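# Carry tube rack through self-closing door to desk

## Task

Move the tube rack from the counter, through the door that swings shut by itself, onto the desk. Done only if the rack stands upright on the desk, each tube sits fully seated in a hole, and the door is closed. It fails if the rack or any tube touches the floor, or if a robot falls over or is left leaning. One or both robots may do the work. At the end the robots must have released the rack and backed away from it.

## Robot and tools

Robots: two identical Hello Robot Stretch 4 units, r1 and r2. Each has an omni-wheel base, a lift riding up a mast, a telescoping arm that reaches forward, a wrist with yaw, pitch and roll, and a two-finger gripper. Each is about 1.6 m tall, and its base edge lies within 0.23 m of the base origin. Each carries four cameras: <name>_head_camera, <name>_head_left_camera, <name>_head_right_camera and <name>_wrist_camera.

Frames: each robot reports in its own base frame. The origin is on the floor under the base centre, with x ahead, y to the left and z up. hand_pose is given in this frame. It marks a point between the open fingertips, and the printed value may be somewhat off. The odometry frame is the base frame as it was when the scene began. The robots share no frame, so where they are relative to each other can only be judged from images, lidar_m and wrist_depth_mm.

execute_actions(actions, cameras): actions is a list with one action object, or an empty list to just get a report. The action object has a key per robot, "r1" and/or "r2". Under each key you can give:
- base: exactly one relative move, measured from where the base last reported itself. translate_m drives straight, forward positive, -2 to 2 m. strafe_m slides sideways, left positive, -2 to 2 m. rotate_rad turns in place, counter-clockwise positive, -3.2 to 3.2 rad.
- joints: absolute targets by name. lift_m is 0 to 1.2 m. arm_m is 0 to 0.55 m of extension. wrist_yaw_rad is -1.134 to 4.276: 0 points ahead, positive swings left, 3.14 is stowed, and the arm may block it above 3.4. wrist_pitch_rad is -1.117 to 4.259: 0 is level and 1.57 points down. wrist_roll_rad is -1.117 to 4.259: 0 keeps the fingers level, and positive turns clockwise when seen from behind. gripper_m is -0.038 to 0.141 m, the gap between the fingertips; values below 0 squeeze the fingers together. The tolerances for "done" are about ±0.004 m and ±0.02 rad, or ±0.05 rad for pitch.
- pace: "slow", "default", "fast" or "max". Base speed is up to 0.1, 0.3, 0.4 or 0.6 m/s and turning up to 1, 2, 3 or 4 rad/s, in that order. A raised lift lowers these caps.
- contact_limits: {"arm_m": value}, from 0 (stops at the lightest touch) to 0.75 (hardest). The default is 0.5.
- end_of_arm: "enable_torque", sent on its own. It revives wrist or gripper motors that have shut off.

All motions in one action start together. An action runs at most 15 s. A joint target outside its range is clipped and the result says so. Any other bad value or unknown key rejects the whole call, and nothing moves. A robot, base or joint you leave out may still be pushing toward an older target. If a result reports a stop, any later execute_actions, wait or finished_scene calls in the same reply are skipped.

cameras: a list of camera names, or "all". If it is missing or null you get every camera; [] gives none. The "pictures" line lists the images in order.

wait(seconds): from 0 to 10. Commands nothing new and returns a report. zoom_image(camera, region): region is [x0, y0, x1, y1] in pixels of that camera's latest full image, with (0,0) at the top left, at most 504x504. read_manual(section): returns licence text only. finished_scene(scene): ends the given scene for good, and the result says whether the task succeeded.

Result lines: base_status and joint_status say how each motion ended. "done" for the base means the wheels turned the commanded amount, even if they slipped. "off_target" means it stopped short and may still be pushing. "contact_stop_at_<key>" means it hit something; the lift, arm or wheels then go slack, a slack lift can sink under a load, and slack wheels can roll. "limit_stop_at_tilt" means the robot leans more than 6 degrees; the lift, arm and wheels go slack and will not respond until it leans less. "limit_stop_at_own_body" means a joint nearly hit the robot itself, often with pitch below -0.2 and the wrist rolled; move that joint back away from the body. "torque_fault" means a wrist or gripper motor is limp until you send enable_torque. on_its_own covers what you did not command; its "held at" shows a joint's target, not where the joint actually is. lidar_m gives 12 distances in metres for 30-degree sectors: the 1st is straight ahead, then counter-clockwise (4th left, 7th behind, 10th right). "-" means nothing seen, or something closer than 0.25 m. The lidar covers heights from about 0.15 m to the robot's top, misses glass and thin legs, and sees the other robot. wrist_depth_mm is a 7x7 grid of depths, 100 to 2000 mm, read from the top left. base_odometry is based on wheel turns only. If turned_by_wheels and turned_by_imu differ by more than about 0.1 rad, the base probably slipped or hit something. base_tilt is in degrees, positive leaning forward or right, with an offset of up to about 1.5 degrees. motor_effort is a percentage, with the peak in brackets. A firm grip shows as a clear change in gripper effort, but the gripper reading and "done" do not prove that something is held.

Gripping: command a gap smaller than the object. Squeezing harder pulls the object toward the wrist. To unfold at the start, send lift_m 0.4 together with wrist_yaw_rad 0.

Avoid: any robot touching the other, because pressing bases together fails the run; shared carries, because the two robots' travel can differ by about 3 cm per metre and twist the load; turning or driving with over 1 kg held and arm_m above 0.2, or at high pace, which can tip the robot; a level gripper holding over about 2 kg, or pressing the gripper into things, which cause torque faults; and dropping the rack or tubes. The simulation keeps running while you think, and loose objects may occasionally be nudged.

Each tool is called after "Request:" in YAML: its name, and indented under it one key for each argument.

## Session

Request:
execute_actions:
  actions: []

Scene clock: 0.00 s.
r1.base_odometry: x=+0.000 y=+0.000 heading=+0.000 (m, m, rad; r1's odometry frame)
r1.turned_by_wheels: +0.000 (rad since the last result)
r1.turned_by_imu: +0.000 (rad since the last result)
r1.base_tilt: forward=+0.6 right=-0.4 (deg)
r1.lidar_m: 0.98 1.07 0.91 0.89 1.03 1.97 1.09 1.23 1.07 1.07 1.20 0.98
r1.base_status: not commanded
r1.joint_positions: lift_m=+0.241 arm_m=+0.000 wrist_yaw_rad=+3.081 wrist_pitch_rad=+0.014 wrist_roll_rad=-0.012 gripper_m=+0.057
r1.joint_status: not commanded
r1.motor_effort: lift_m=+18 arm_m=-1 wrist_yaw_rad=+1 wrist_pitch_rad=-7 wrist_roll_rad=+0 gripper_m=-2 wheel_0=+0 wheel_1=+0 wheel_2=+0 (%)
r1.hand_pose: x=-0.1116 y=+0.1047 z=+0.4153 quat_wxyz=(+0.030, -0.007, -0.006, +1.000) (m; r1's base frame)
r1.wrist_depth_mm: 144 198 - - - - 1576 / - 145 - - - - 1618 / - 133 229 - - - 1708 / 107 146 273 - - - 1808 / 144 1537 - - - 1863 1537 / 1281 1618 1430 1336 1098 1060 1078 / 229 1229 1008 539 - 866 809
r2.base_odometry: x=+0.000 y=+0.000 heading=+0.000 (m, m, rad; r2's odometry frame)
r2.turned_by_wheels: +0.000 (rad since the last result)
r2.turned_by_imu: +0.000 (rad since the last result)
r2.base_tilt: forward=-0.8 right=-0.3 (deg)
r2.lidar_m: 1.58 2.00 2.12 1.83 1.85 1.21 1.02 1.03 0.87 0.73 0.74 0.89
r2.base_status: not commanded
r2.joint_positions: lift_m=+0.235 arm_m=-0.002 wrist_yaw_rad=+3.055 wrist_pitch_rad=-0.003 wrist_roll_rad=+0.016 gripper_m=+0.057
r2.joint_status: not commanded
r2.motor_effort: lift_m=+20 arm_m=-1 wrist_yaw_rad=+1 wrist_pitch_rad=-6 wrist_roll_rad=+1 gripper_m=-4 wheel_0=+0 wheel_1=+0 wheel_2=+0 (%)
r2.hand_pose: x=-0.1113 y=+0.1120 z=+0.4139 quat_wxyz=(+0.043, +0.002, +0.008, +0.999) (m; r2's base frame)
r2.wrist_depth_mm: 136 262 1808 - - - 1756 / 120 142 1205 1336 - - 1808 / 115 139 1160 1308 1430 - 1708 / 128 163 1182 1281 1430 - 1708 / 139 1078 1138 1255 1397 - 1756 / 991 1078 1118 1308 1397 1618 1618 / 1008 1060 1025 163 991 1098 1098
pictures: r1_head_camera, r1_head_left_camera, r1_head_right_camera, r1_wrist_camera, r2_head_camera, r2_head_left_camera, r2_head_right_camera, r2_wrist_camera
Images, in order (width x height): r1_head_camera 420x560, r1_head_left_camera 420x672, r1_head_right_camera 420x672, r1_wrist_camera 616x392, r2_head_camera 420x560, r2_head_left_camera 420x672, r2_head_right_camera 420x672, r2_wrist_camera 616x392.

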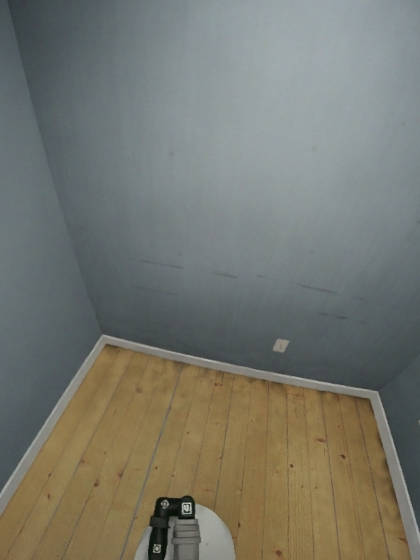

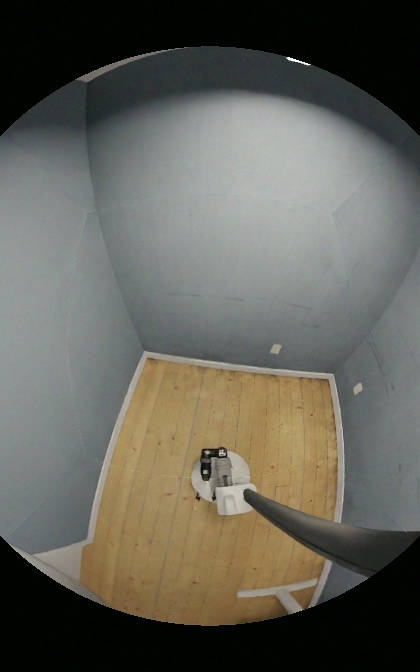

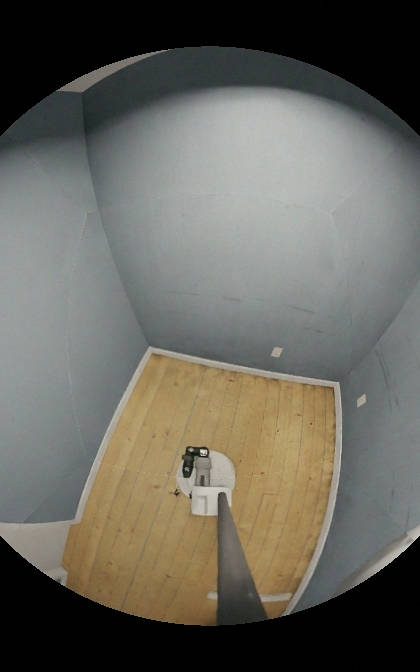

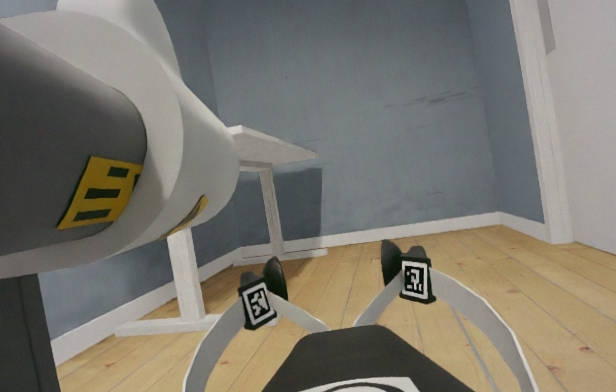

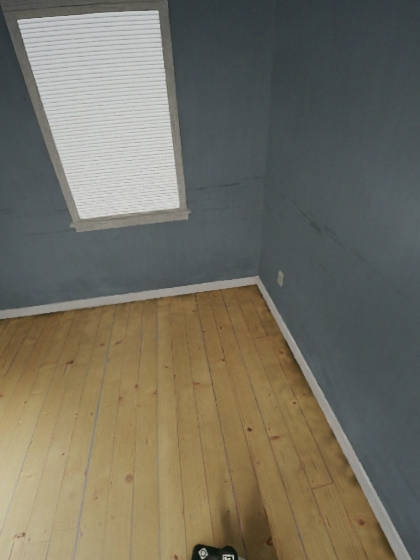

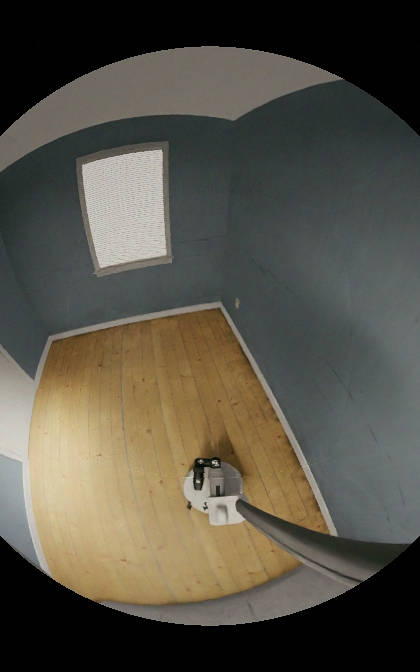

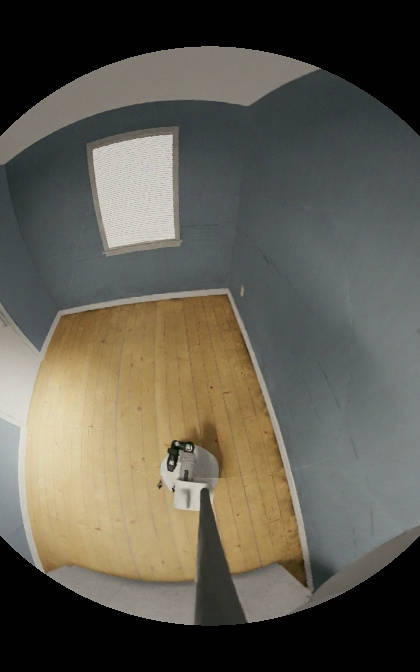

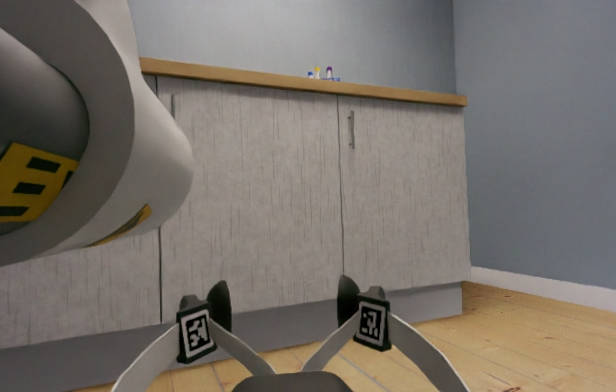

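Request:
execute_actions:
  actions:
    - {"r1": {"base": {"rotate_rad": 1.33}}, "r2": {"base": {"rotate_rad": -2.88}, "joints": {"lift_m": 1.0, "wrist_yaw_rad": 0.0, "wrist_pitch_rad": 0.45, "gripper_m": 0.125}}}
  cameras: ["r1_head_left_camera", "r2_head_camera", "r2_head_right_camera", "r2_wrist_camera"]

Scene clock: 13.20 s.
r1.base_odometry: x=+0.000 y=+0.000 heading=+1.330 (m, m, rad; r1's odometry frame)
r1.turned_by_wheels: +1.330 (rad since the last result)
r1.turned_by_imu: +1.326 (rad since the last result)
r1.base_tilt: forward=+0.6 right=-0.4 (deg)
r1.lidar_m: 0.88 0.94 1.30 1.23 1.10 1.12 1.06 1.12 1.02 0.97 1.02 0.95
r1.base_status: done
r1.joint_positions: lift_m=+0.241 arm_m=+0.000 wrist_yaw_rad=+3.081 wrist_pitch_rad=+0.014 wrist_roll_rad=-0.012 gripper_m=+0.057
r1.joint_status: not commanded
r1.motor_effort: lift_m=+17(18) arm_m=-1(1) wrist_yaw_rad=+1(2) wrist_pitch_rad=-7(7) wrist_roll_rad=+0(0) gripper_m=-2(1) wheel_0=+1(5) wheel_1=+1(6) wheel_2=+1(6) (%)
r1.hand_pose: x=-0.1116 y=+0.1047 z=+0.4153 quat_wxyz=(+0.030, -0.007, -0.006, +1.000) (m; r1's base frame)
r1.wrist_depth_mm: 143 198 1205 1229 1255 1281 1281 / - 145 1229 1205 1229 1255 1255 / - 133 229 1255 1255 1281 1281 / 107 146 274 1205 1281 1229 1281 / 144 1182 1229 1229 1205 1281 1255 / 1205 1205 1205 1182 1098 1042 1098 / 229 1160 1008 535 - 854 809
r2.base_odometry: x=+0.000 y=+0.000 heading=-2.880 (m, m, rad; r2's odometry frame)
r2.turned_by_wheels: -2.880 (rad since the last result)
r2.turned_by_imu: -2.864 (rad since the last result)
r2.base_tilt: forward=-0.8 right=-0.3 (deg)
r2.lidar_m: 1.02 1.01 0.77 0.73 0.79 1.15 2.04 2.12 1.90 1.83 1.46 1.07
r2.base_status: done
r2.joint_positions: lift_m=+1.000 arm_m=-0.002 wrist_yaw_rad=+0.000 wrist_pitch_rad=+0.452 wrist_roll_rad=+0.016 gripper_m=+0.125
r2.joint_status: all done
r2.motor_effort: lift_m=+23(23) arm_m=-1(1) wrist_yaw_rad=-1(5) wrist_pitch_rad=-5(5) wrist_roll_rad=+1(1) gripper_m=-1(2) wheel_0=+2(7) wheel_1=+2(10) wheel_2=+1(8) (%)
r2.hand_pose: x=+0.4281 y=-0.0874 z=+1.0520 quat_wxyz=(+0.975, +0.008, +0.224, -0.002) (m; r2's base frame)
r2.wrist_depth_mm: 1255 1308 1308 1308 1308 1336 1336 / 1308 1366 1397 1366 1430 1430 1366 / 1182 991 991 1008 1008 991 1025 / 842 831 866 866 891 891 931 / 1138 917 917 946 946 976 991 / 1160 212 976 991 219 1025 1078 / 1255 1025 1042 152 1098 1118 1160
pictures: r1_head_left_camera, r2_head_camera, r2_head_right_camera, r2_wrist_camera
Images, in order (width x height): r1_head_left_camera 420x672, r2_head_camera 420x560, r2_head_right_camera 420x672, r2_wrist_camera 616x392.

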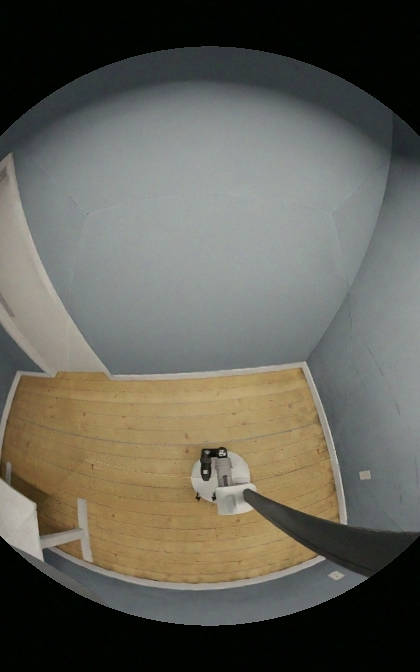

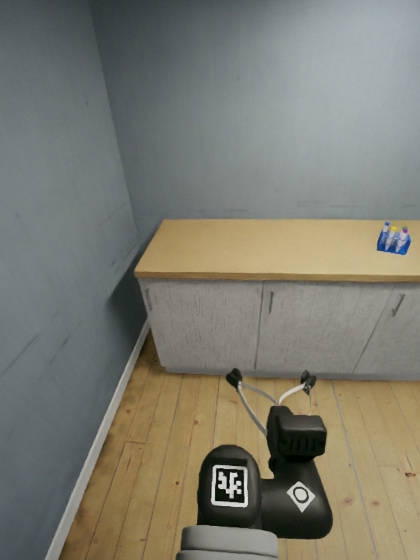

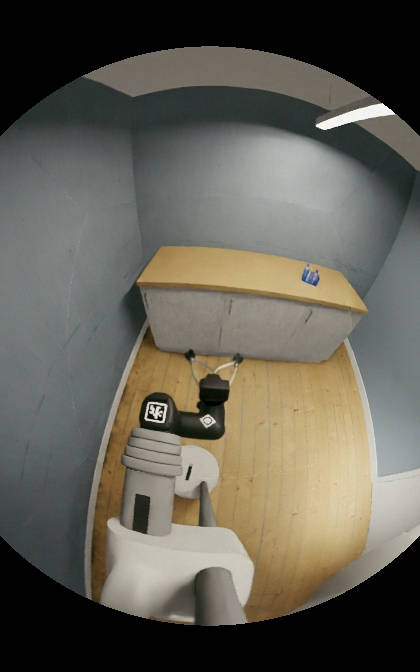

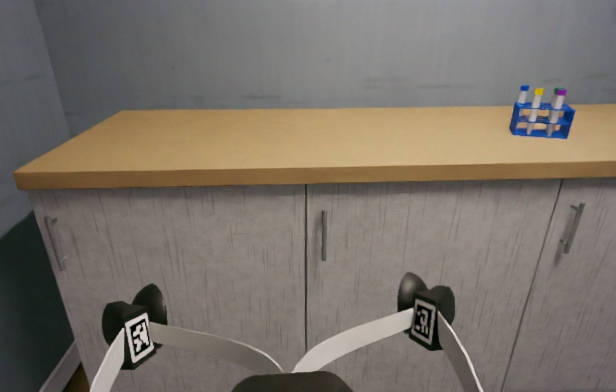

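Request:
zoom_image:
  camera: "r2_wrist_camera"
  region: [480, 70, 616, 170]

Request:
zoom_image:
  camera: "r2_head_camera"
  region: [340, 205, 420, 285]

Region (480, 70, 616, 170) of r2_wrist_camera's 616x392 image, scaled by 3.706; it fills the top 371 rows of this view, and the rest is white.

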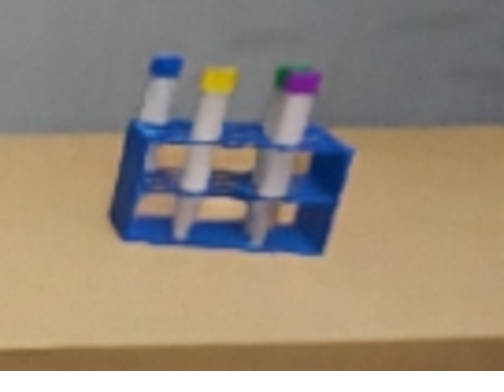

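Region (340, 205, 420, 285) of r2_head_camera's 420x560 image, scaled by 6.300, with more detail than that image has.

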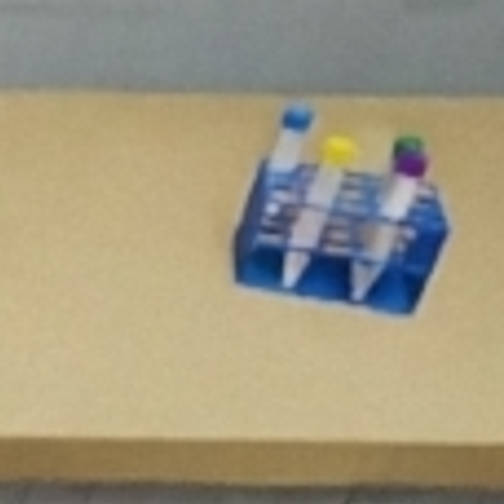

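Request:
execute_actions:
  actions:
    - {"r1": {"base": {"translate_m": 0.3}}, "r2": {"base": {"strafe_m": -0.68}, "joints": {"lift_m": 1.2, "wrist_pitch_rad": 0.6}, "pace": "fast"}}
  cameras: ["r2_wrist_camera"]

Scene clock: 103.97 s.
r1.base_odometry: x=+0.071 y=+0.291 heading=+1.330 (m, m, rad; r1's odometry frame)
r1.turned_by_wheels: +0.000 (rad since the last result)
r1.turned_by_imu: -0.004 (rad since the last result)
r1.base_tilt: forward=+0.5 right=-0.4 (deg)
r1.lidar_m: 0.58 0.62 0.89 2.43 1.23 1.46 1.37 1.43 1.02 0.99 0.87 0.62
r1.base_status: done
r1.joint_positions: lift_m=+0.241 arm_m=+0.000 wrist_yaw_rad=+3.081 wrist_pitch_rad=+0.014 wrist_roll_rad=-0.012 gripper_m=+0.057
r1.joint_status: not commanded
r1.motor_effort: lift_m=+18(18) arm_m=-1(1) wrist_yaw_rad=+1(1) wrist_pitch_rad=-7(7) wrist_roll_rad=+0(0) gripper_m=-2(1) wheel_0=-1(6) wheel_1=-1(4) wheel_2=+1(10) (%)
r1.hand_pose: x=-0.1116 y=+0.1047 z=+0.4153 quat_wxyz=(+0.030, -0.007, -0.006, +1.000) (m; r1's base frame)
r1.wrist_depth_mm: 143 198 1537 1537 1576 1576 1576 / - 145 1499 1537 1537 1576 1618 / - 133 229 1537 1576 1576 1537 / 107 145 274 1499 1537 1576 1576 / 144 1499 1499 1537 1537 1537 1576 / 1499 1499 1464 1308 1118 1078 1078 / 229 1205 1025 544 - 866 809
r2.base_odometry: x=-0.176 y=+0.657 heading=-2.880 (m, m, rad; r2's odometry frame)
r2.turned_by_wheels: +0.000 (rad since the last result)
r2.turned_by_imu: -0.001 (rad since the last result)
r2.base_tilt: forward=-0.9 right=-0.3 (deg)
r2.lidar_m: 0.98 1.06 1.46 1.42 1.52 2.11 2.07 1.59 1.19 1.16 1.25 1.05
r2.base_status: done
r2.joint_positions: lift_m=+1.200 arm_m=-0.002 wrist_yaw_rad=+0.000 wrist_pitch_rad=+0.602 wrist_roll_rad=+0.016 gripper_m=+0.125
r2.joint_status: all done
r2.motor_effort: lift_m=+21(24) arm_m=-1(1) wrist_yaw_rad=+0(0) wrist_pitch_rad=-4(3) wrist_roll_rad=+1(1) gripper_m=+0(1) wheel_0=-2(11) wheel_1=+2(12) wheel_2=+0(3) (%)
r2.hand_pose: x=+0.4064 y=-0.0874 z=+1.2148 quat_wxyz=(+0.955, +0.008, +0.296, -0.002) (m; r2's base frame)
r2.wrist_depth_mm: 1308 1281 1308 1308 1336 1336 1336 / 1366 1397 1397 1336 1430 1430 1430 / 1060 1078 1118 1042 1118 1537 1499 / 917 931 976 931 960 960 1537 / 976 991 1008 1008 1060 1118 1576 / 1098 211 1138 1138 220 1708 1537 / 1205 1205 1205 152 1308 1499 1464
pictures: r2_wrist_camera
Images, in order (width x height): r2_wrist_camera 616x392.

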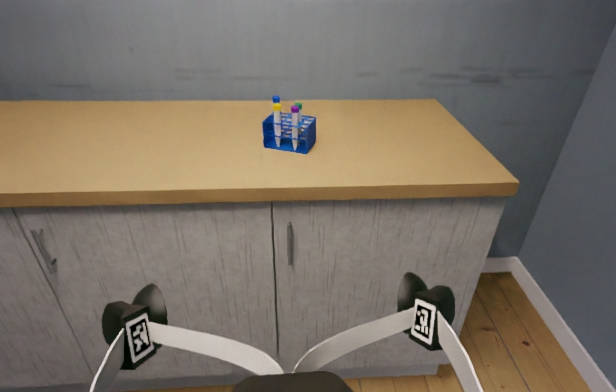

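Request:
execute_actions:
  actions:
    - {"r1": {"base": {"strafe_m": 1.68}, "pace": "max"}, "r2": {"base": {"translate_m": 0.65}, "joints": {"wrist_pitch_rad": 1.57, "wrist_roll_rad": 1.94, "arm_m": 0.42}}}
  cameras: ["r2_wrist_camera", "r1_head_camera", "r1_head_left_camera"]

Scene clock: 119.93 s.
r1.base_odometry: x=-1.560 y=+0.692 heading=+1.330 (m, m, rad; r1's odometry frame)
r1.turned_by_wheels: +0.000 (rad since the last result)
r1.turned_by_imu: -0.008 (rad since the last result)
r1.base_tilt: forward=+0.6 right=-0.4 (deg)
r1.lidar_m: 0.67 0.61 0.83 1.05 0.89 0.62 0.59 0.62 1.97 2.46 0.86 0.71
r1.base_status: done
r1.joint_positions: lift_m=+0.241 arm_m=+0.000 wrist_yaw_rad=+3.081 wrist_pitch_rad=+0.014 wrist_roll_rad=-0.012 gripper_m=+0.057
r1.joint_status: not commanded
r1.motor_effort: lift_m=+17(18) arm_m=-1(1) wrist_yaw_rad=+1(1) wrist_pitch_rad=-7(7) wrist_roll_rad=+0(0) gripper_m=-2(2) wheel_0=+1(16) wheel_1=+0(14) wheel_2=+1(0) (%)
r1.hand_pose: x=-0.1116 y=+0.1047 z=+0.4153 quat_wxyz=(+0.030, -0.007, -0.006, +1.000) (m; r1's base frame)
r1.wrist_depth_mm: 143 198 1576 1499 1537 1576 976 / - 145 831 831 904 1078 1182 / - 133 230 1499 1537 1537 1255 / 107 146 274 1499 1537 1618 1336 / 144 1060 1537 1576 1576 1537 1308 / 1430 1537 1464 1308 1118 1060 1060 / 229 1118 1008 539 - 854 820
r2.base_odometry: x=-0.804 y=+0.488 heading=-2.879 (m, m, rad; r2's odometry frame)
r2.turned_by_wheels: +0.000 (rad since the last result)
r2.turned_by_imu: -0.001 (rad since the last result)
r2.base_tilt: forward=-0.9 right=-0.4 (deg)
r2.lidar_m: 0.35 0.37 0.54 1.39 1.44 2.11 2.72 1.65 1.21 1.18 0.52 0.37
r2.base_status: done
r2.joint_positions: lift_m=+1.200 arm_m=+0.419 wrist_yaw_rad=+0.000 wrist_pitch_rad=+1.570 wrist_roll_rad=+1.940 gripper_m=+0.125
r2.joint_status: all done
r2.motor_effort: lift_m=+21(21) arm_m=+5(6) wrist_yaw_rad=+1(1) wrist_pitch_rad=+1(4) wrist_roll_rad=+2(8) gripper_m=-2(1) wheel_0=+0(7) wheel_1=+2(6) wheel_2=+0(11) (%)
r2.hand_pose: x=+0.5903 y=-0.0874 z=+1.0896 quat_wxyz=(+0.400, +0.584, +0.400, -0.583) (m; r2's base frame)
r2.wrist_depth_mm: 387 397 402 410 415 1366 1397 / 384 392 399 407 415 1336 1397 / 382 389 394 402 410 1160 1336 / 382 387 387 399 413 1118 1366 / 377 387 389 402 407 413 1366 / 377 212 330 394 220 413 1336 / 375 379 387 152 399 407 1366
pictures: r1_head_camera, r1_head_left_camera, r2_wrist_camera
Images, in order (width x height): r1_head_camera 420x560, r1_head_left_camera 420x672, r2_wrist_camera 616x392.

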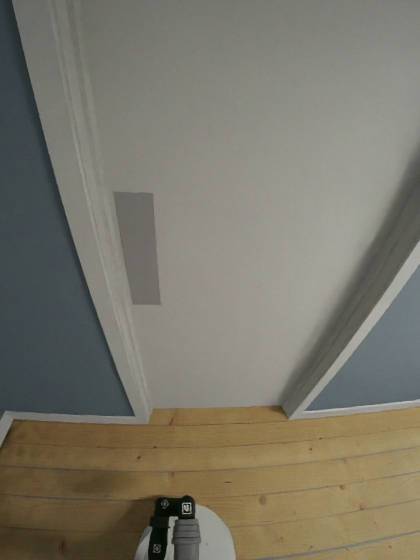

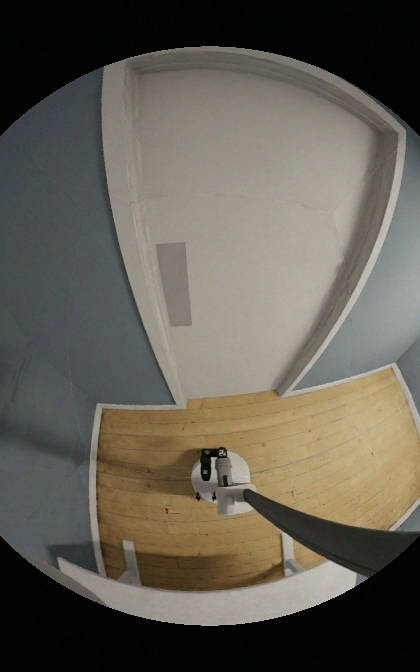

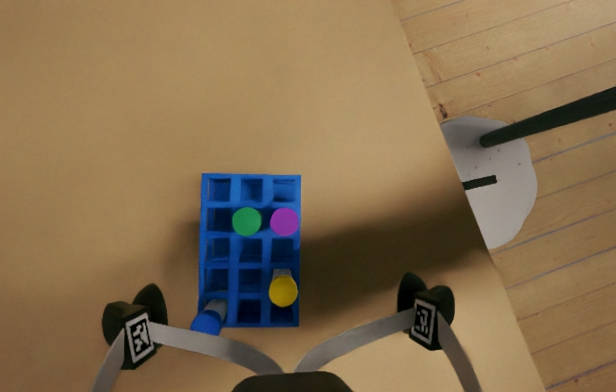

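Request:
execute_actions:
  actions:
    - {"r1": {"base": {"strafe_m": -0.1}}, "r2": {"base": {"strafe_m": -0.03}, "joints": {"arm_m": 0.431, "wrist_roll_rad": 2.02, "lift_m": 1.14}, "pace": "slow"}}
  cameras: ["r2_wrist_camera", "r1_head_camera"]

Scene clock: 143.20 s.
r1.base_odometry: x=-1.463 y=+0.668 heading=+1.330 (m, m, rad; r1's odometry frame)
r1.turned_by_wheels: +0.000 (rad since the last result)
r1.turned_by_imu: -0.002 (rad since the last result)
r1.base_tilt: forward=+0.5 right=-0.5 (deg)
r1.lidar_m: 0.66 0.68 0.85 1.15 0.91 0.62 0.58 0.63 1.98 2.44 0.87 0.70
r1.base_status: done
r1.joint_positions: lift_m=+0.241 arm_m=+0.000 wrist_yaw_rad=+3.081 wrist_pitch_rad=+0.014 wrist_roll_rad=-0.012 gripper_m=+0.057
r1.joint_status: not commanded
r1.motor_effort: lift_m=+18(18) arm_m=-1(1) wrist_yaw_rad=+1(1) wrist_pitch_rad=-7(7) wrist_roll_rad=+0(0) gripper_m=-1(1) wheel_0=-1(10) wheel_1=+0(9) wheel_2=+1(2) (%)
r1.hand_pose: x=-0.1116 y=+0.1047 z=+0.4153 quat_wxyz=(+0.030, -0.007, -0.006, +1.000) (m; r1's base frame)
r1.wrist_depth_mm: 143 198 1537 1537 1576 1618 1025 / - 144 820 842 904 1060 1229 / - 133 229 1537 1576 1576 1281 / 107 146 277 1576 1576 1576 1281 / 144 1060 1537 1499 1537 1618 1336 / 1430 1499 1430 1281 1098 1025 1025 / 229 1138 1008 544 - 878 809
r2.base_odometry: x=-0.812 y=+0.517 heading=-2.880 (m, m, rad; r2's odometry frame)
r2.turned_by_wheels: +0.000 (rad since the last result)
r2.turned_by_imu: +0.000 (rad since the last result)
r2.base_tilt: forward=-0.8 right=-0.3 (deg)
r2.lidar_m: 0.36 0.38 0.53 1.41 1.50 2.13 2.72 1.61 1.19 1.15 0.51 0.38
r2.base_status: done
r2.joint_positions: lift_m=+1.140 arm_m=+0.430 wrist_yaw_rad=+0.000 wrist_pitch_rad=+1.570 wrist_roll_rad=+2.020 gripper_m=+0.125
r2.joint_status: all done
r2.motor_effort: lift_m=+17(21) arm_m=+6(6) wrist_yaw_rad=+0(0) wrist_pitch_rad=+1(1) wrist_roll_rad=+2(2) gripper_m=+0(0) wheel_0=+1(6) wheel_1=-1(6) wheel_2=+0(3) (%)
r2.hand_pose: x=+0.6013 y=-0.0874 z=+1.0300 quat_wxyz=(+0.376, +0.599, +0.376, -0.598) (m; r2's base frame)
r2.wrist_depth_mm: 332 336 342 349 355 1281 1336 / 329 334 340 347 351 1281 1336 / 327 330 338 345 351 357 1308 / 325 330 334 342 349 357 1308 / 324 329 332 266 347 353 1281 / 320 212 330 266 220 351 1308 / 319 324 240 152 343 351 355
pictures: r1_head_camera, r2_wrist_camera
Images, in order (width x height): r1_head_camera 420x560, r2_wrist_camera 616x392.

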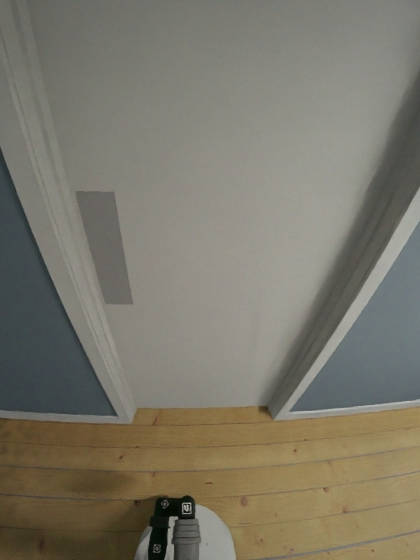

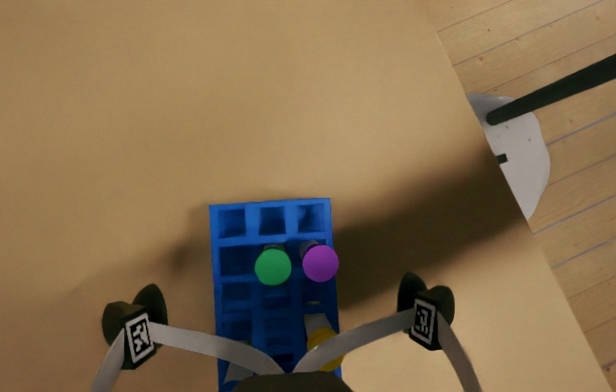

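Request:
execute_actions:
  actions: []

Scene clock: 161.43 s.
r1.base_odometry: x=-1.463 y=+0.668 heading=+1.330 (m, m, rad; r1's odometry frame)
r1.turned_by_wheels: +0.000 (rad since the last result)
r1.turned_by_imu: -0.001 (rad since the last result)
r1.base_tilt: forward=+0.6 right=-0.4 (deg)
r1.lidar_m: 0.66 0.67 0.84 1.16 0.89 0.64 0.60 0.62 1.99 2.43 0.90 0.69
r1.base_status: done
r1.joint_positions: lift_m=+0.241 arm_m=+0.000 wrist_yaw_rad=+3.081 wrist_pitch_rad=+0.014 wrist_roll_rad=-0.012 gripper_m=+0.057
r1.joint_status: not commanded
r1.motor_effort: lift_m=+18(18) arm_m=-1(1) wrist_yaw_rad=+1(1) wrist_pitch_rad=-7(7) wrist_roll_rad=+0(0) gripper_m=-2(1) wheel_0=-1(10) wheel_1=+0(9) wheel_2=+1(2) (%)
r1.hand_pose: x=-0.1116 y=+0.1047 z=+0.4153 quat_wxyz=(+0.030, -0.007, -0.006, +1.000) (m; r1's base frame)
r1.wrist_depth_mm: 143 198 1537 1499 1537 1537 1025 / - 145 831 831 904 1060 1205 / - 133 229 1537 1576 1576 1308 / 107 146 274 1537 1576 1618 1308 / 144 1078 1537 1537 1576 1576 1308 / 1464 1464 1430 1308 1098 1078 1042 / 229 1138 1008 539 - 854 820
r2.base_odometry: x=-0.812 y=+0.517 heading=-2.880 (m, m, rad; r2's odometry frame)
r2.turned_by_wheels: +0.000 (rad since the last result)
r2.turned_by_imu: +0.000 (rad since the last result)
r2.base_tilt: forward=-0.8 right=-0.3 (deg)
r2.lidar_m: 0.34 0.38 0.54 1.42 1.51 2.14 2.74 1.59 1.22 1.17 0.53 0.38
r2.base_status: done
r2.joint_positions: lift_m=+1.140 arm_m=+0.430 wrist_yaw_rad=+0.000 wrist_pitch_rad=+1.570 wrist_roll_rad=+2.020 gripper_m=+0.125
r2.joint_status: all done
r2.motor_effort: lift_m=+17(21) arm_m=+5(6) wrist_yaw_rad=-1(0) wrist_pitch_rad=+2(1) wrist_roll_rad=+2(2) gripper_m=-3(0) wheel_0=+1(6) wheel_1=-2(6) wheel_2=+0(3) (%)
r2.hand_pose: x=+0.6013 y=-0.0874 z=+1.0300 quat_wxyz=(+0.376, +0.599, +0.376, -0.598) (m; r2's base frame)
r2.wrist_depth_mm: 329 336 343 345 355 1281 1308 / 329 334 338 345 351 1308 1336 / 325 332 338 347 351 355 1308 / 327 330 336 342 349 357 1308 / 325 329 330 265 345 353 1308 / 320 211 332 266 221 349 1281 / 320 324 239 153 343 353 355
pictures: r1_head_camera, r1_head_left_camera, r1_head_right_camera, r1_wrist_camera, r2_head_camera, r2_head_left_camera, r2_head_right_camera, r2_wrist_camera
Images, in order (width x height): r1_head_camera 420x560, r1_head_left_camera 420x672, r1_head_right_camera 420x672, r1_wrist_camera 616x392, r2_head_camera 420x560, r2_head_left_camera 420x672, r2_head_right_camera 420x672, r2_wrist_camera 616x392.

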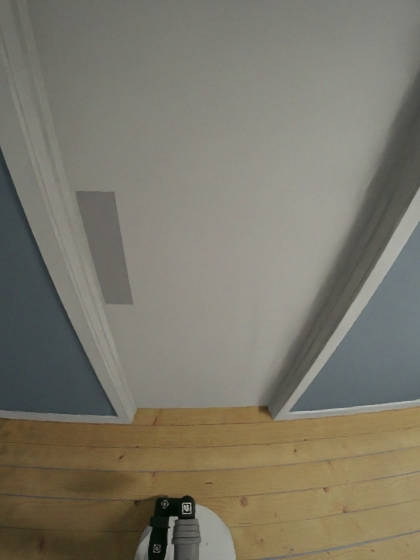

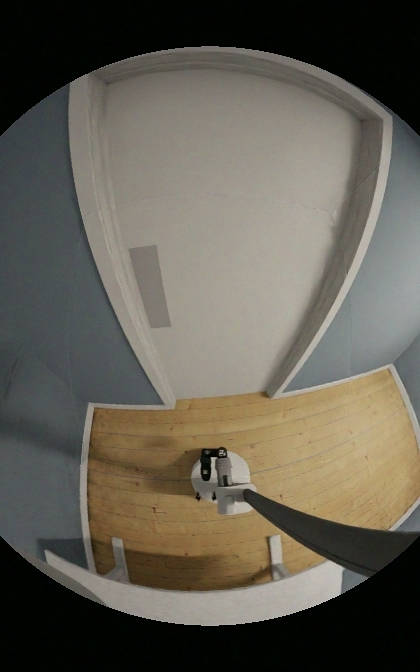

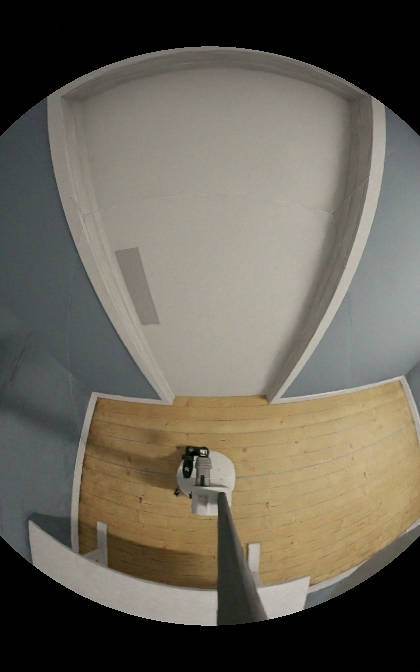

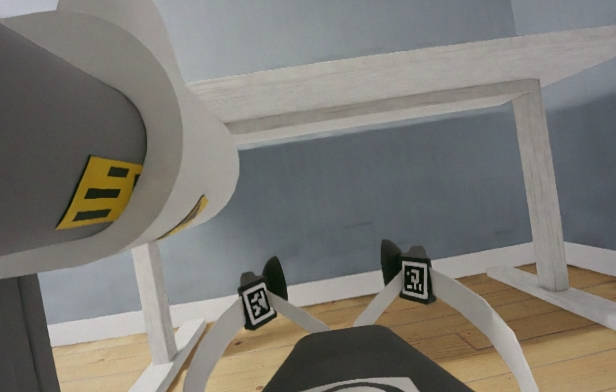

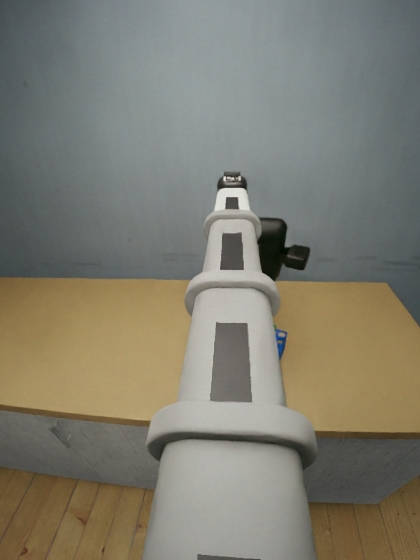

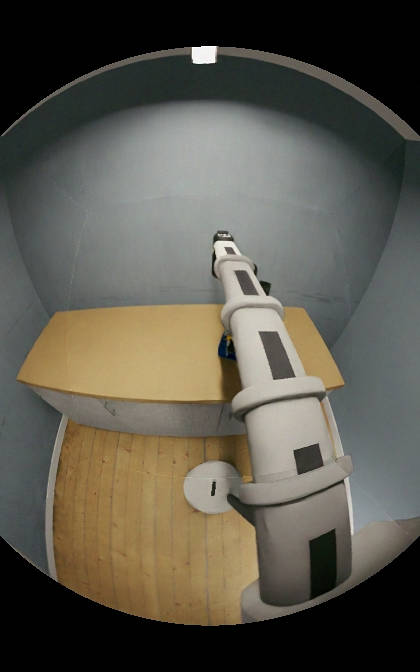

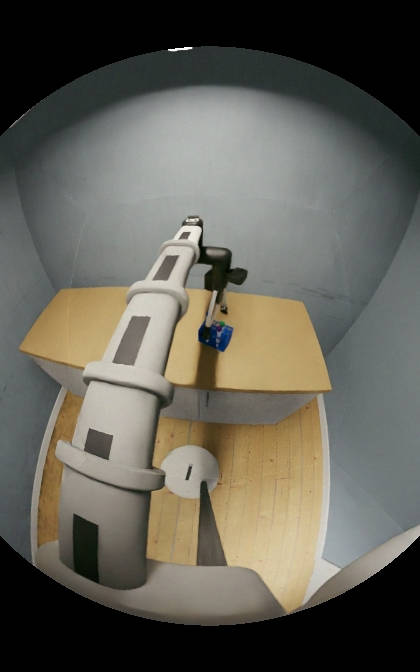

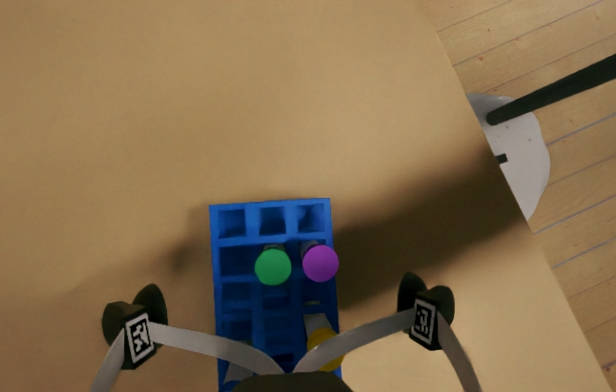

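Request:
zoom_image:
  camera: "r2_wrist_camera"
  region: [90, 180, 470, 392]

Region (90, 180, 470, 392) of r2_wrist_camera's 616x392 image, scaled by 1.326; it fills the top 281 rows of this view, and the rest is white.

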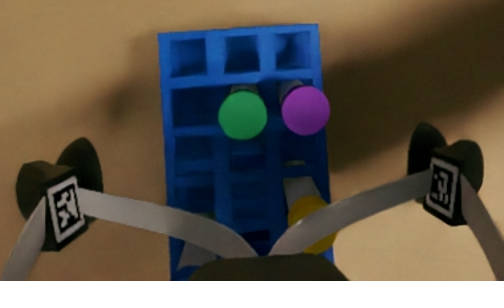

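Request:
execute_actions:
  actions:
    - {"r1": {"base": {"translate_m": 0.38}}, "r2": {"joints": {"lift_m": 1.082}, "pace": "slow"}}
  cameras: ["r1_head_camera", "r2_wrist_camera", "r2_head_right_camera"]

Scene clock: 195.90 s.
r1.base_odometry: x=-1.373 y=+1.037 heading=+1.331 (m, m, rad; r1's odometry frame)
r1.turned_by_wheels: +0.000 (rad since the last result)
r1.turned_by_imu: -0.003 (rad since the last result)
r1.base_tilt: forward=+0.5 right=-0.4 (deg)
r1.lidar_m: 0.28 0.30 0.38 0.92 1.21 1.01 0.97 1.01 2.45 0.97 0.44 0.31
r1.base_status: done
r1.joint_positions: lift_m=+0.241 arm_m=+0.000 wrist_yaw_rad=+3.081 wrist_pitch_rad=+0.014 wrist_roll_rad=-0.012 gripper_m=+0.057
r1.joint_status: not commanded
r1.motor_effort: lift_m=+18(18) arm_m=-1(1) wrist_yaw_rad=+1(1) wrist_pitch_rad=-7(7) wrist_roll_rad=+1(1) gripper_m=-3(3) wheel_0=+1(5) wheel_1=+1(6) wheel_2=+1(9) (%)
r1.hand_pose: x=-0.1116 y=+0.1047 z=+0.4153 quat_wxyz=(+0.030, -0.007, -0.006, +1.000) (m; r1's base frame)
r1.wrist_depth_mm: 143 198 1863 1921 1921 1808 1366 / - 145 1921 1921 1921 1618 1366 / - 133 229 1430 1863 1808 1430 / 107 146 276 - 1983 1863 1430 / 144 1983 1921 1863 1921 1618 1430 / 1756 1863 1397 1308 1098 1060 1078 / 229 1205 1025 539 - 878 831
r2.base_odometry: x=-0.812 y=+0.517 heading=-2.880 (m, m, rad; r2's odometry frame)
r2.turned_by_wheels: +0.000 (rad since the last result)
r2.turned_by_imu: +0.001 (rad since the last result)
r2.base_tilt: forward=-0.9 right=-0.3 (deg)
r2.lidar_m: 0.34 0.38 0.54 1.42 1.49 2.13 2.73 1.61 1.19 1.16 0.50 0.37
r2.base_status: not commanded
r2.joint_positions: lift_m=+1.082 arm_m=+0.430 wrist_yaw_rad=+0.000 wrist_pitch_rad=+1.570 wrist_roll_rad=+2.020 gripper_m=+0.125
r2.joint_status: all done
r2.motor_effort: lift_m=+16(23) arm_m=+5(5) wrist_yaw_rad=+0(0) wrist_pitch_rad=+1(1) wrist_roll_rad=+1(2) gripper_m=-2(1) wheel_0=+1(1) wheel_1=-2(2) wheel_2=+0(0) (%)
r2.hand_pose: x=+0.6013 y=-0.0874 z=+0.9720 quat_wxyz=(+0.376, +0.599, +0.376, -0.598) (m; r2's base frame)
r2.wrist_depth_mm: 276 278 285 289 294 1255 1281 / 273 278 283 289 293 298 1255 / 272 277 281 285 293 294 1229 / 268 274 278 282 289 296 1255 / 267 273 239 208 289 296 301 / 267 211 238 207 216 293 298 / 266 268 201 152 286 291 296
pictures: r1_head_camera, r2_head_right_camera, r2_wrist_camera
Images, in order (width x height): r1_head_camera 420x560, r2_head_right_camera 420x672, r2_wrist_camera 616x392.

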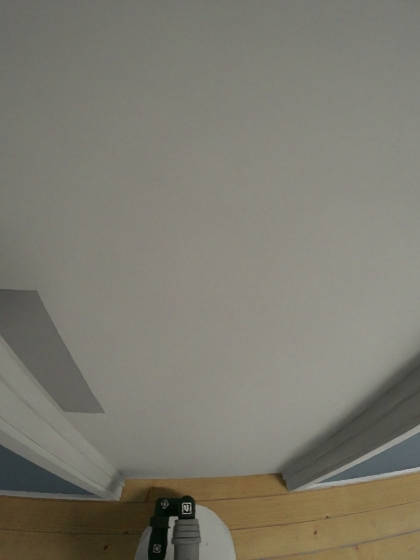

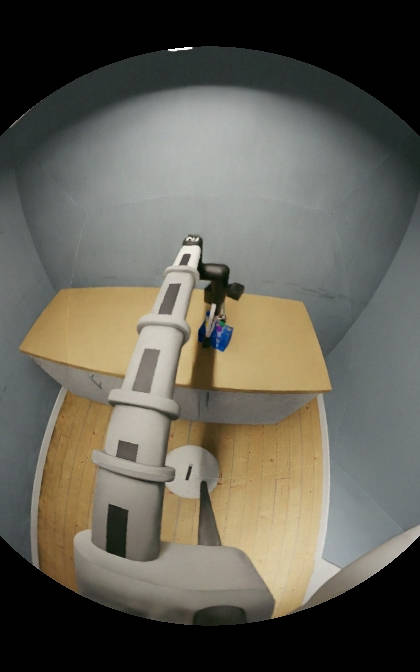

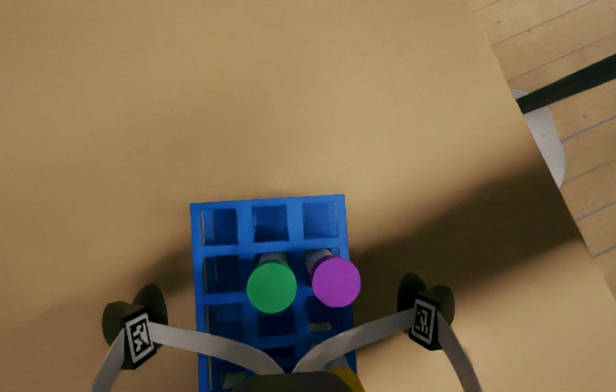

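Request:
execute_actions:
  actions:
    - {"r1": {"base": {"translate_m": 0.25}, "pace": "slow"}, "r2": {"joints": {"gripper_m": 0.035}}}
  cameras: ["r1_head_camera", "r2_wrist_camera", "r2_head_right_camera"]

Scene clock: 204.97 s.
r1.base_odometry: x=-1.313 y=+1.280 heading=+1.331 (m, m, rad; r1's odometry frame)
r1.turned_by_wheels: +0.000 (rad since the last result)
r1.turned_by_imu: -0.003 (rad since the last result)
r1.base_tilt: forward=+0.7 right=-0.4 (deg)
r1.lidar_m: 0.29 0.25 0.33 0.28 1.21 1.30 1.23 1.29 2.64 0.39 0.25 -
r1.base_status: done
r1.joint_positions: lift_m=+0.241 arm_m=+0.000 wrist_yaw_rad=+3.081 wrist_pitch_rad=+0.014 wrist_roll_rad=-0.012 gripper_m=+0.057
r1.joint_status: not commanded
r1.motor_effort: lift_m=+18(18) arm_m=-1(1) wrist_yaw_rad=+1(2) wrist_pitch_rad=-7(7) wrist_roll_rad=+0(0) gripper_m=-1(1) wheel_0=+2(10) wheel_1=+2(2) wheel_2=-5(11) (%)
r1.hand_pose: x=-0.1116 y=+0.1047 z=+0.4153 quat_wxyz=(+0.030, -0.007, -0.006, +1.000) (m; r1's base frame)
r1.wrist_depth_mm: 143 198 - - - 1863 1336 / - 145 - - - 1808 1366 / - 133 229 1708 - 1921 1397 / 107 145 276 - - 1863 1464 / 144 - - - - 1808 1464 / 1808 1921 1397 1308 1118 1060 1060 / 230 1205 1008 539 - 866 820
r2.base_odometry: x=-0.812 y=+0.517 heading=-2.880 (m, m, rad; r2's odometry frame)
r2.turned_by_wheels: +0.000 (rad since the last result)
r2.turned_by_imu: +0.001 (rad since the last result)
r2.base_tilt: forward=-0.7 right=-0.3 (deg)
r2.lidar_m: 0.36 0.38 0.54 1.42 1.52 2.11 2.73 1.59 1.22 1.14 0.51 0.37
r2.base_status: not commanded
r2.joint_positions: lift_m=+1.082 arm_m=+0.430 wrist_yaw_rad=+0.000 wrist_pitch_rad=+1.570 wrist_roll_rad=+2.020 gripper_m=+0.035
r2.joint_status: all done
r2.motor_effort: lift_m=+17(17) arm_m=+5(6) wrist_yaw_rad=+0(0) wrist_pitch_rad=+2(1) wrist_roll_rad=+1(1) gripper_m=-19(21) wheel_0=+1(1) wheel_1=-2(1) wheel_2=+0(0) (%)
r2.hand_pose: x=+0.6013 y=-0.0874 z=+0.9720 quat_wxyz=(+0.376, +0.599, +0.376, -0.598) (m; r2's base frame)
r2.wrist_depth_mm: 273 279 285 290 296 1229 1281 / 272 278 283 287 293 298 1229 / 272 276 281 286 291 297 1255 / 270 274 278 282 290 296 1255 / 270 272 236 205 289 294 298 / 267 271 202 204 193 291 297 / 265 174 200 169 283 290 297
pictures: r1_head_camera, r2_head_right_camera, r2_wrist_camera
Images, in order (width x height): r1_head_camera 420x560, r2_head_right_camera 420x672, r2_wrist_camera 616x392.

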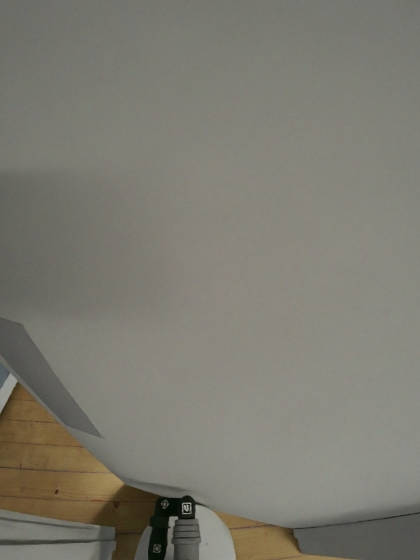

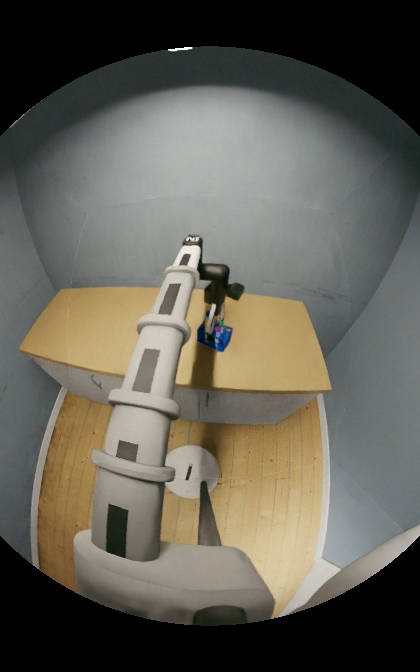

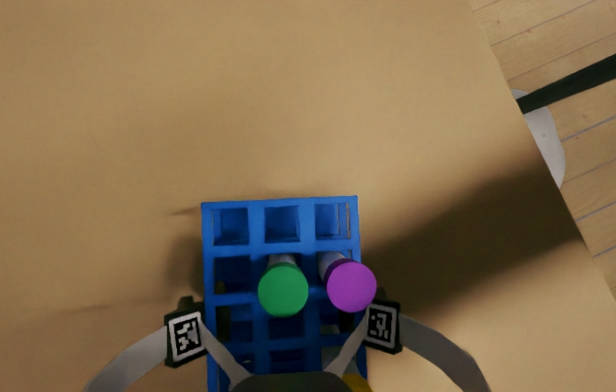

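Request:
execute_actions:
  actions:
    - {"r1": {"base": {"translate_m": 0.3}}, "r2": {"joints": {"lift_m": 1.14}, "pace": "slow"}}
  cameras: ["r1_head_left_camera", "r2_wrist_camera", "r2_head_right_camera"]

Scene clock: 216.17 s.
r1.base_odometry: x=-1.242 y=+1.571 heading=+1.331 (m, m, rad; r1's odometry frame)
r1.turned_by_wheels: +0.000 (rad since the last result)
r1.turned_by_imu: -0.006 (rad since the last result)
r1.base_tilt: forward=+0.6 right=-0.3 (deg)
r1.lidar_m: 0.25 1.63 1.21 0.71 0.35 1.61 1.53 1.59 0.39 0.25 - 0.28
r1.base_status: done
r1.joint_positions: lift_m=+0.241 arm_m=+0.000 wrist_yaw_rad=+3.081 wrist_pitch_rad=+0.014 wrist_roll_rad=-0.012 gripper_m=+0.057
r1.joint_status: not commanded
r1.motor_effort: lift_m=+18(18) arm_m=-1(1) wrist_yaw_rad=+2(2) wrist_pitch_rad=-7(7) wrist_roll_rad=+0(0) gripper_m=-2(1) wheel_0=+2(8) wheel_1=+0(6) wheel_2=-2(13) (%)
r1.hand_pose: x=-0.1116 y=+0.1047 z=+0.4153 quat_wxyz=(+0.030, -0.007, -0.006, +1.000) (m; r1's base frame)
r1.wrist_depth_mm: 143 198 - - - 413 312 / - 145 - - - 424 317 / - 133 229 - - 1708 325 / 107 146 274 - - - 340 / 144 - - - - 1756 349 / 1808 1863 1499 1308 1098 421 357 / 229 1229 1042 544 - 866 359
r2.base_odometry: x=-0.812 y=+0.517 heading=-2.880 (m, m, rad; r2's odometry frame)
r2.turned_by_wheels: +0.000 (rad since the last result)
r2.turned_by_imu: +0.001 (rad since the last result)
r2.base_tilt: forward=-0.9 right=-0.4 (deg)
r2.lidar_m: 0.34 0.38 0.52 1.41 1.51 2.14 2.73 1.55 1.21 1.17 0.53 0.38
r2.base_status: not commanded
r2.joint_positions: lift_m=+1.140 arm_m=+0.430 wrist_yaw_rad=+0.000 wrist_pitch_rad=+1.570 wrist_roll_rad=+2.020 gripper_m=+0.035
r2.joint_status: all done
r2.motor_effort: lift_m=+23(22) arm_m=+5(5) wrist_yaw_rad=-1(1) wrist_pitch_rad=+2(1) wrist_roll_rad=+1(1) gripper_m=-19(20) wheel_0=+1(1) wheel_1=-2(1) wheel_2=+0(0) (%)
r2.hand_pose: x=+0.6013 y=-0.0874 z=+1.0295 quat_wxyz=(+0.376, +0.599, +0.376, -0.598) (m; r2's base frame)
r2.wrist_depth_mm: 329 334 342 347 353 1308 1336 / 327 334 340 345 351 1308 1336 / 325 330 338 345 351 357 1308 / 324 330 334 342 347 355 1281 / 324 327 236 204 349 353 1308 / 322 325 202 204 193 349 1308 / 320 174 200 169 342 347 355
pictures: r1_head_left_camera, r2_head_right_camera, r2_wrist_camera
Images, in order (width x height): r1_head_left_camera 420x672, r2_head_right_camera 420x672, r2_wrist_camera 616x392.

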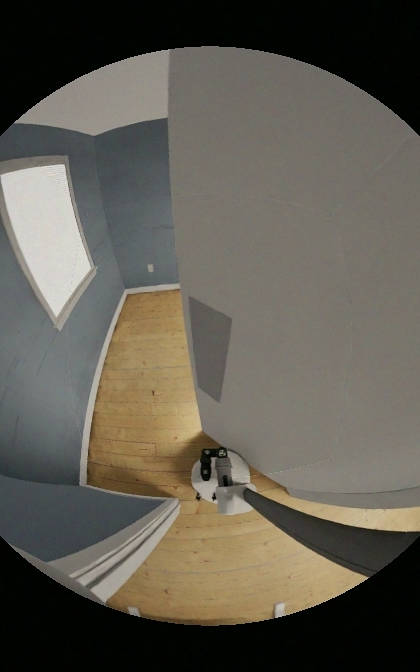

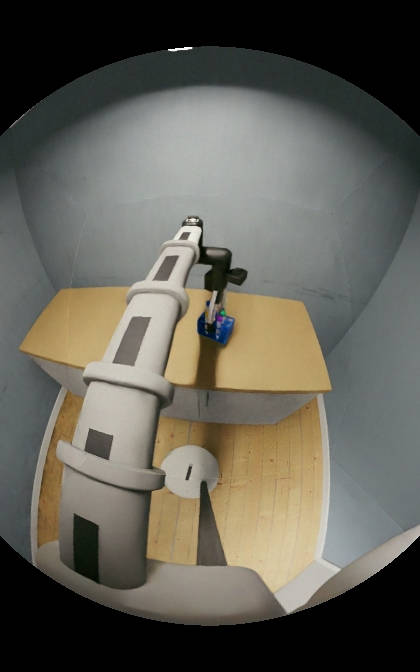

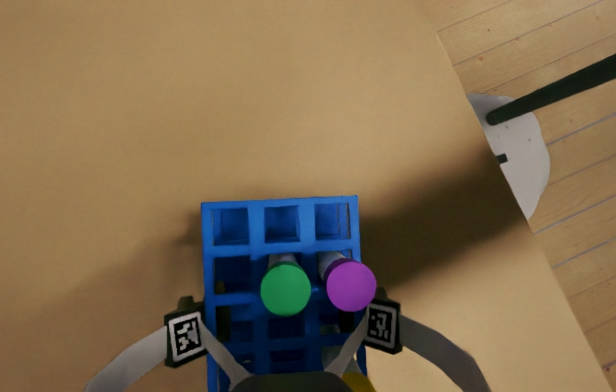

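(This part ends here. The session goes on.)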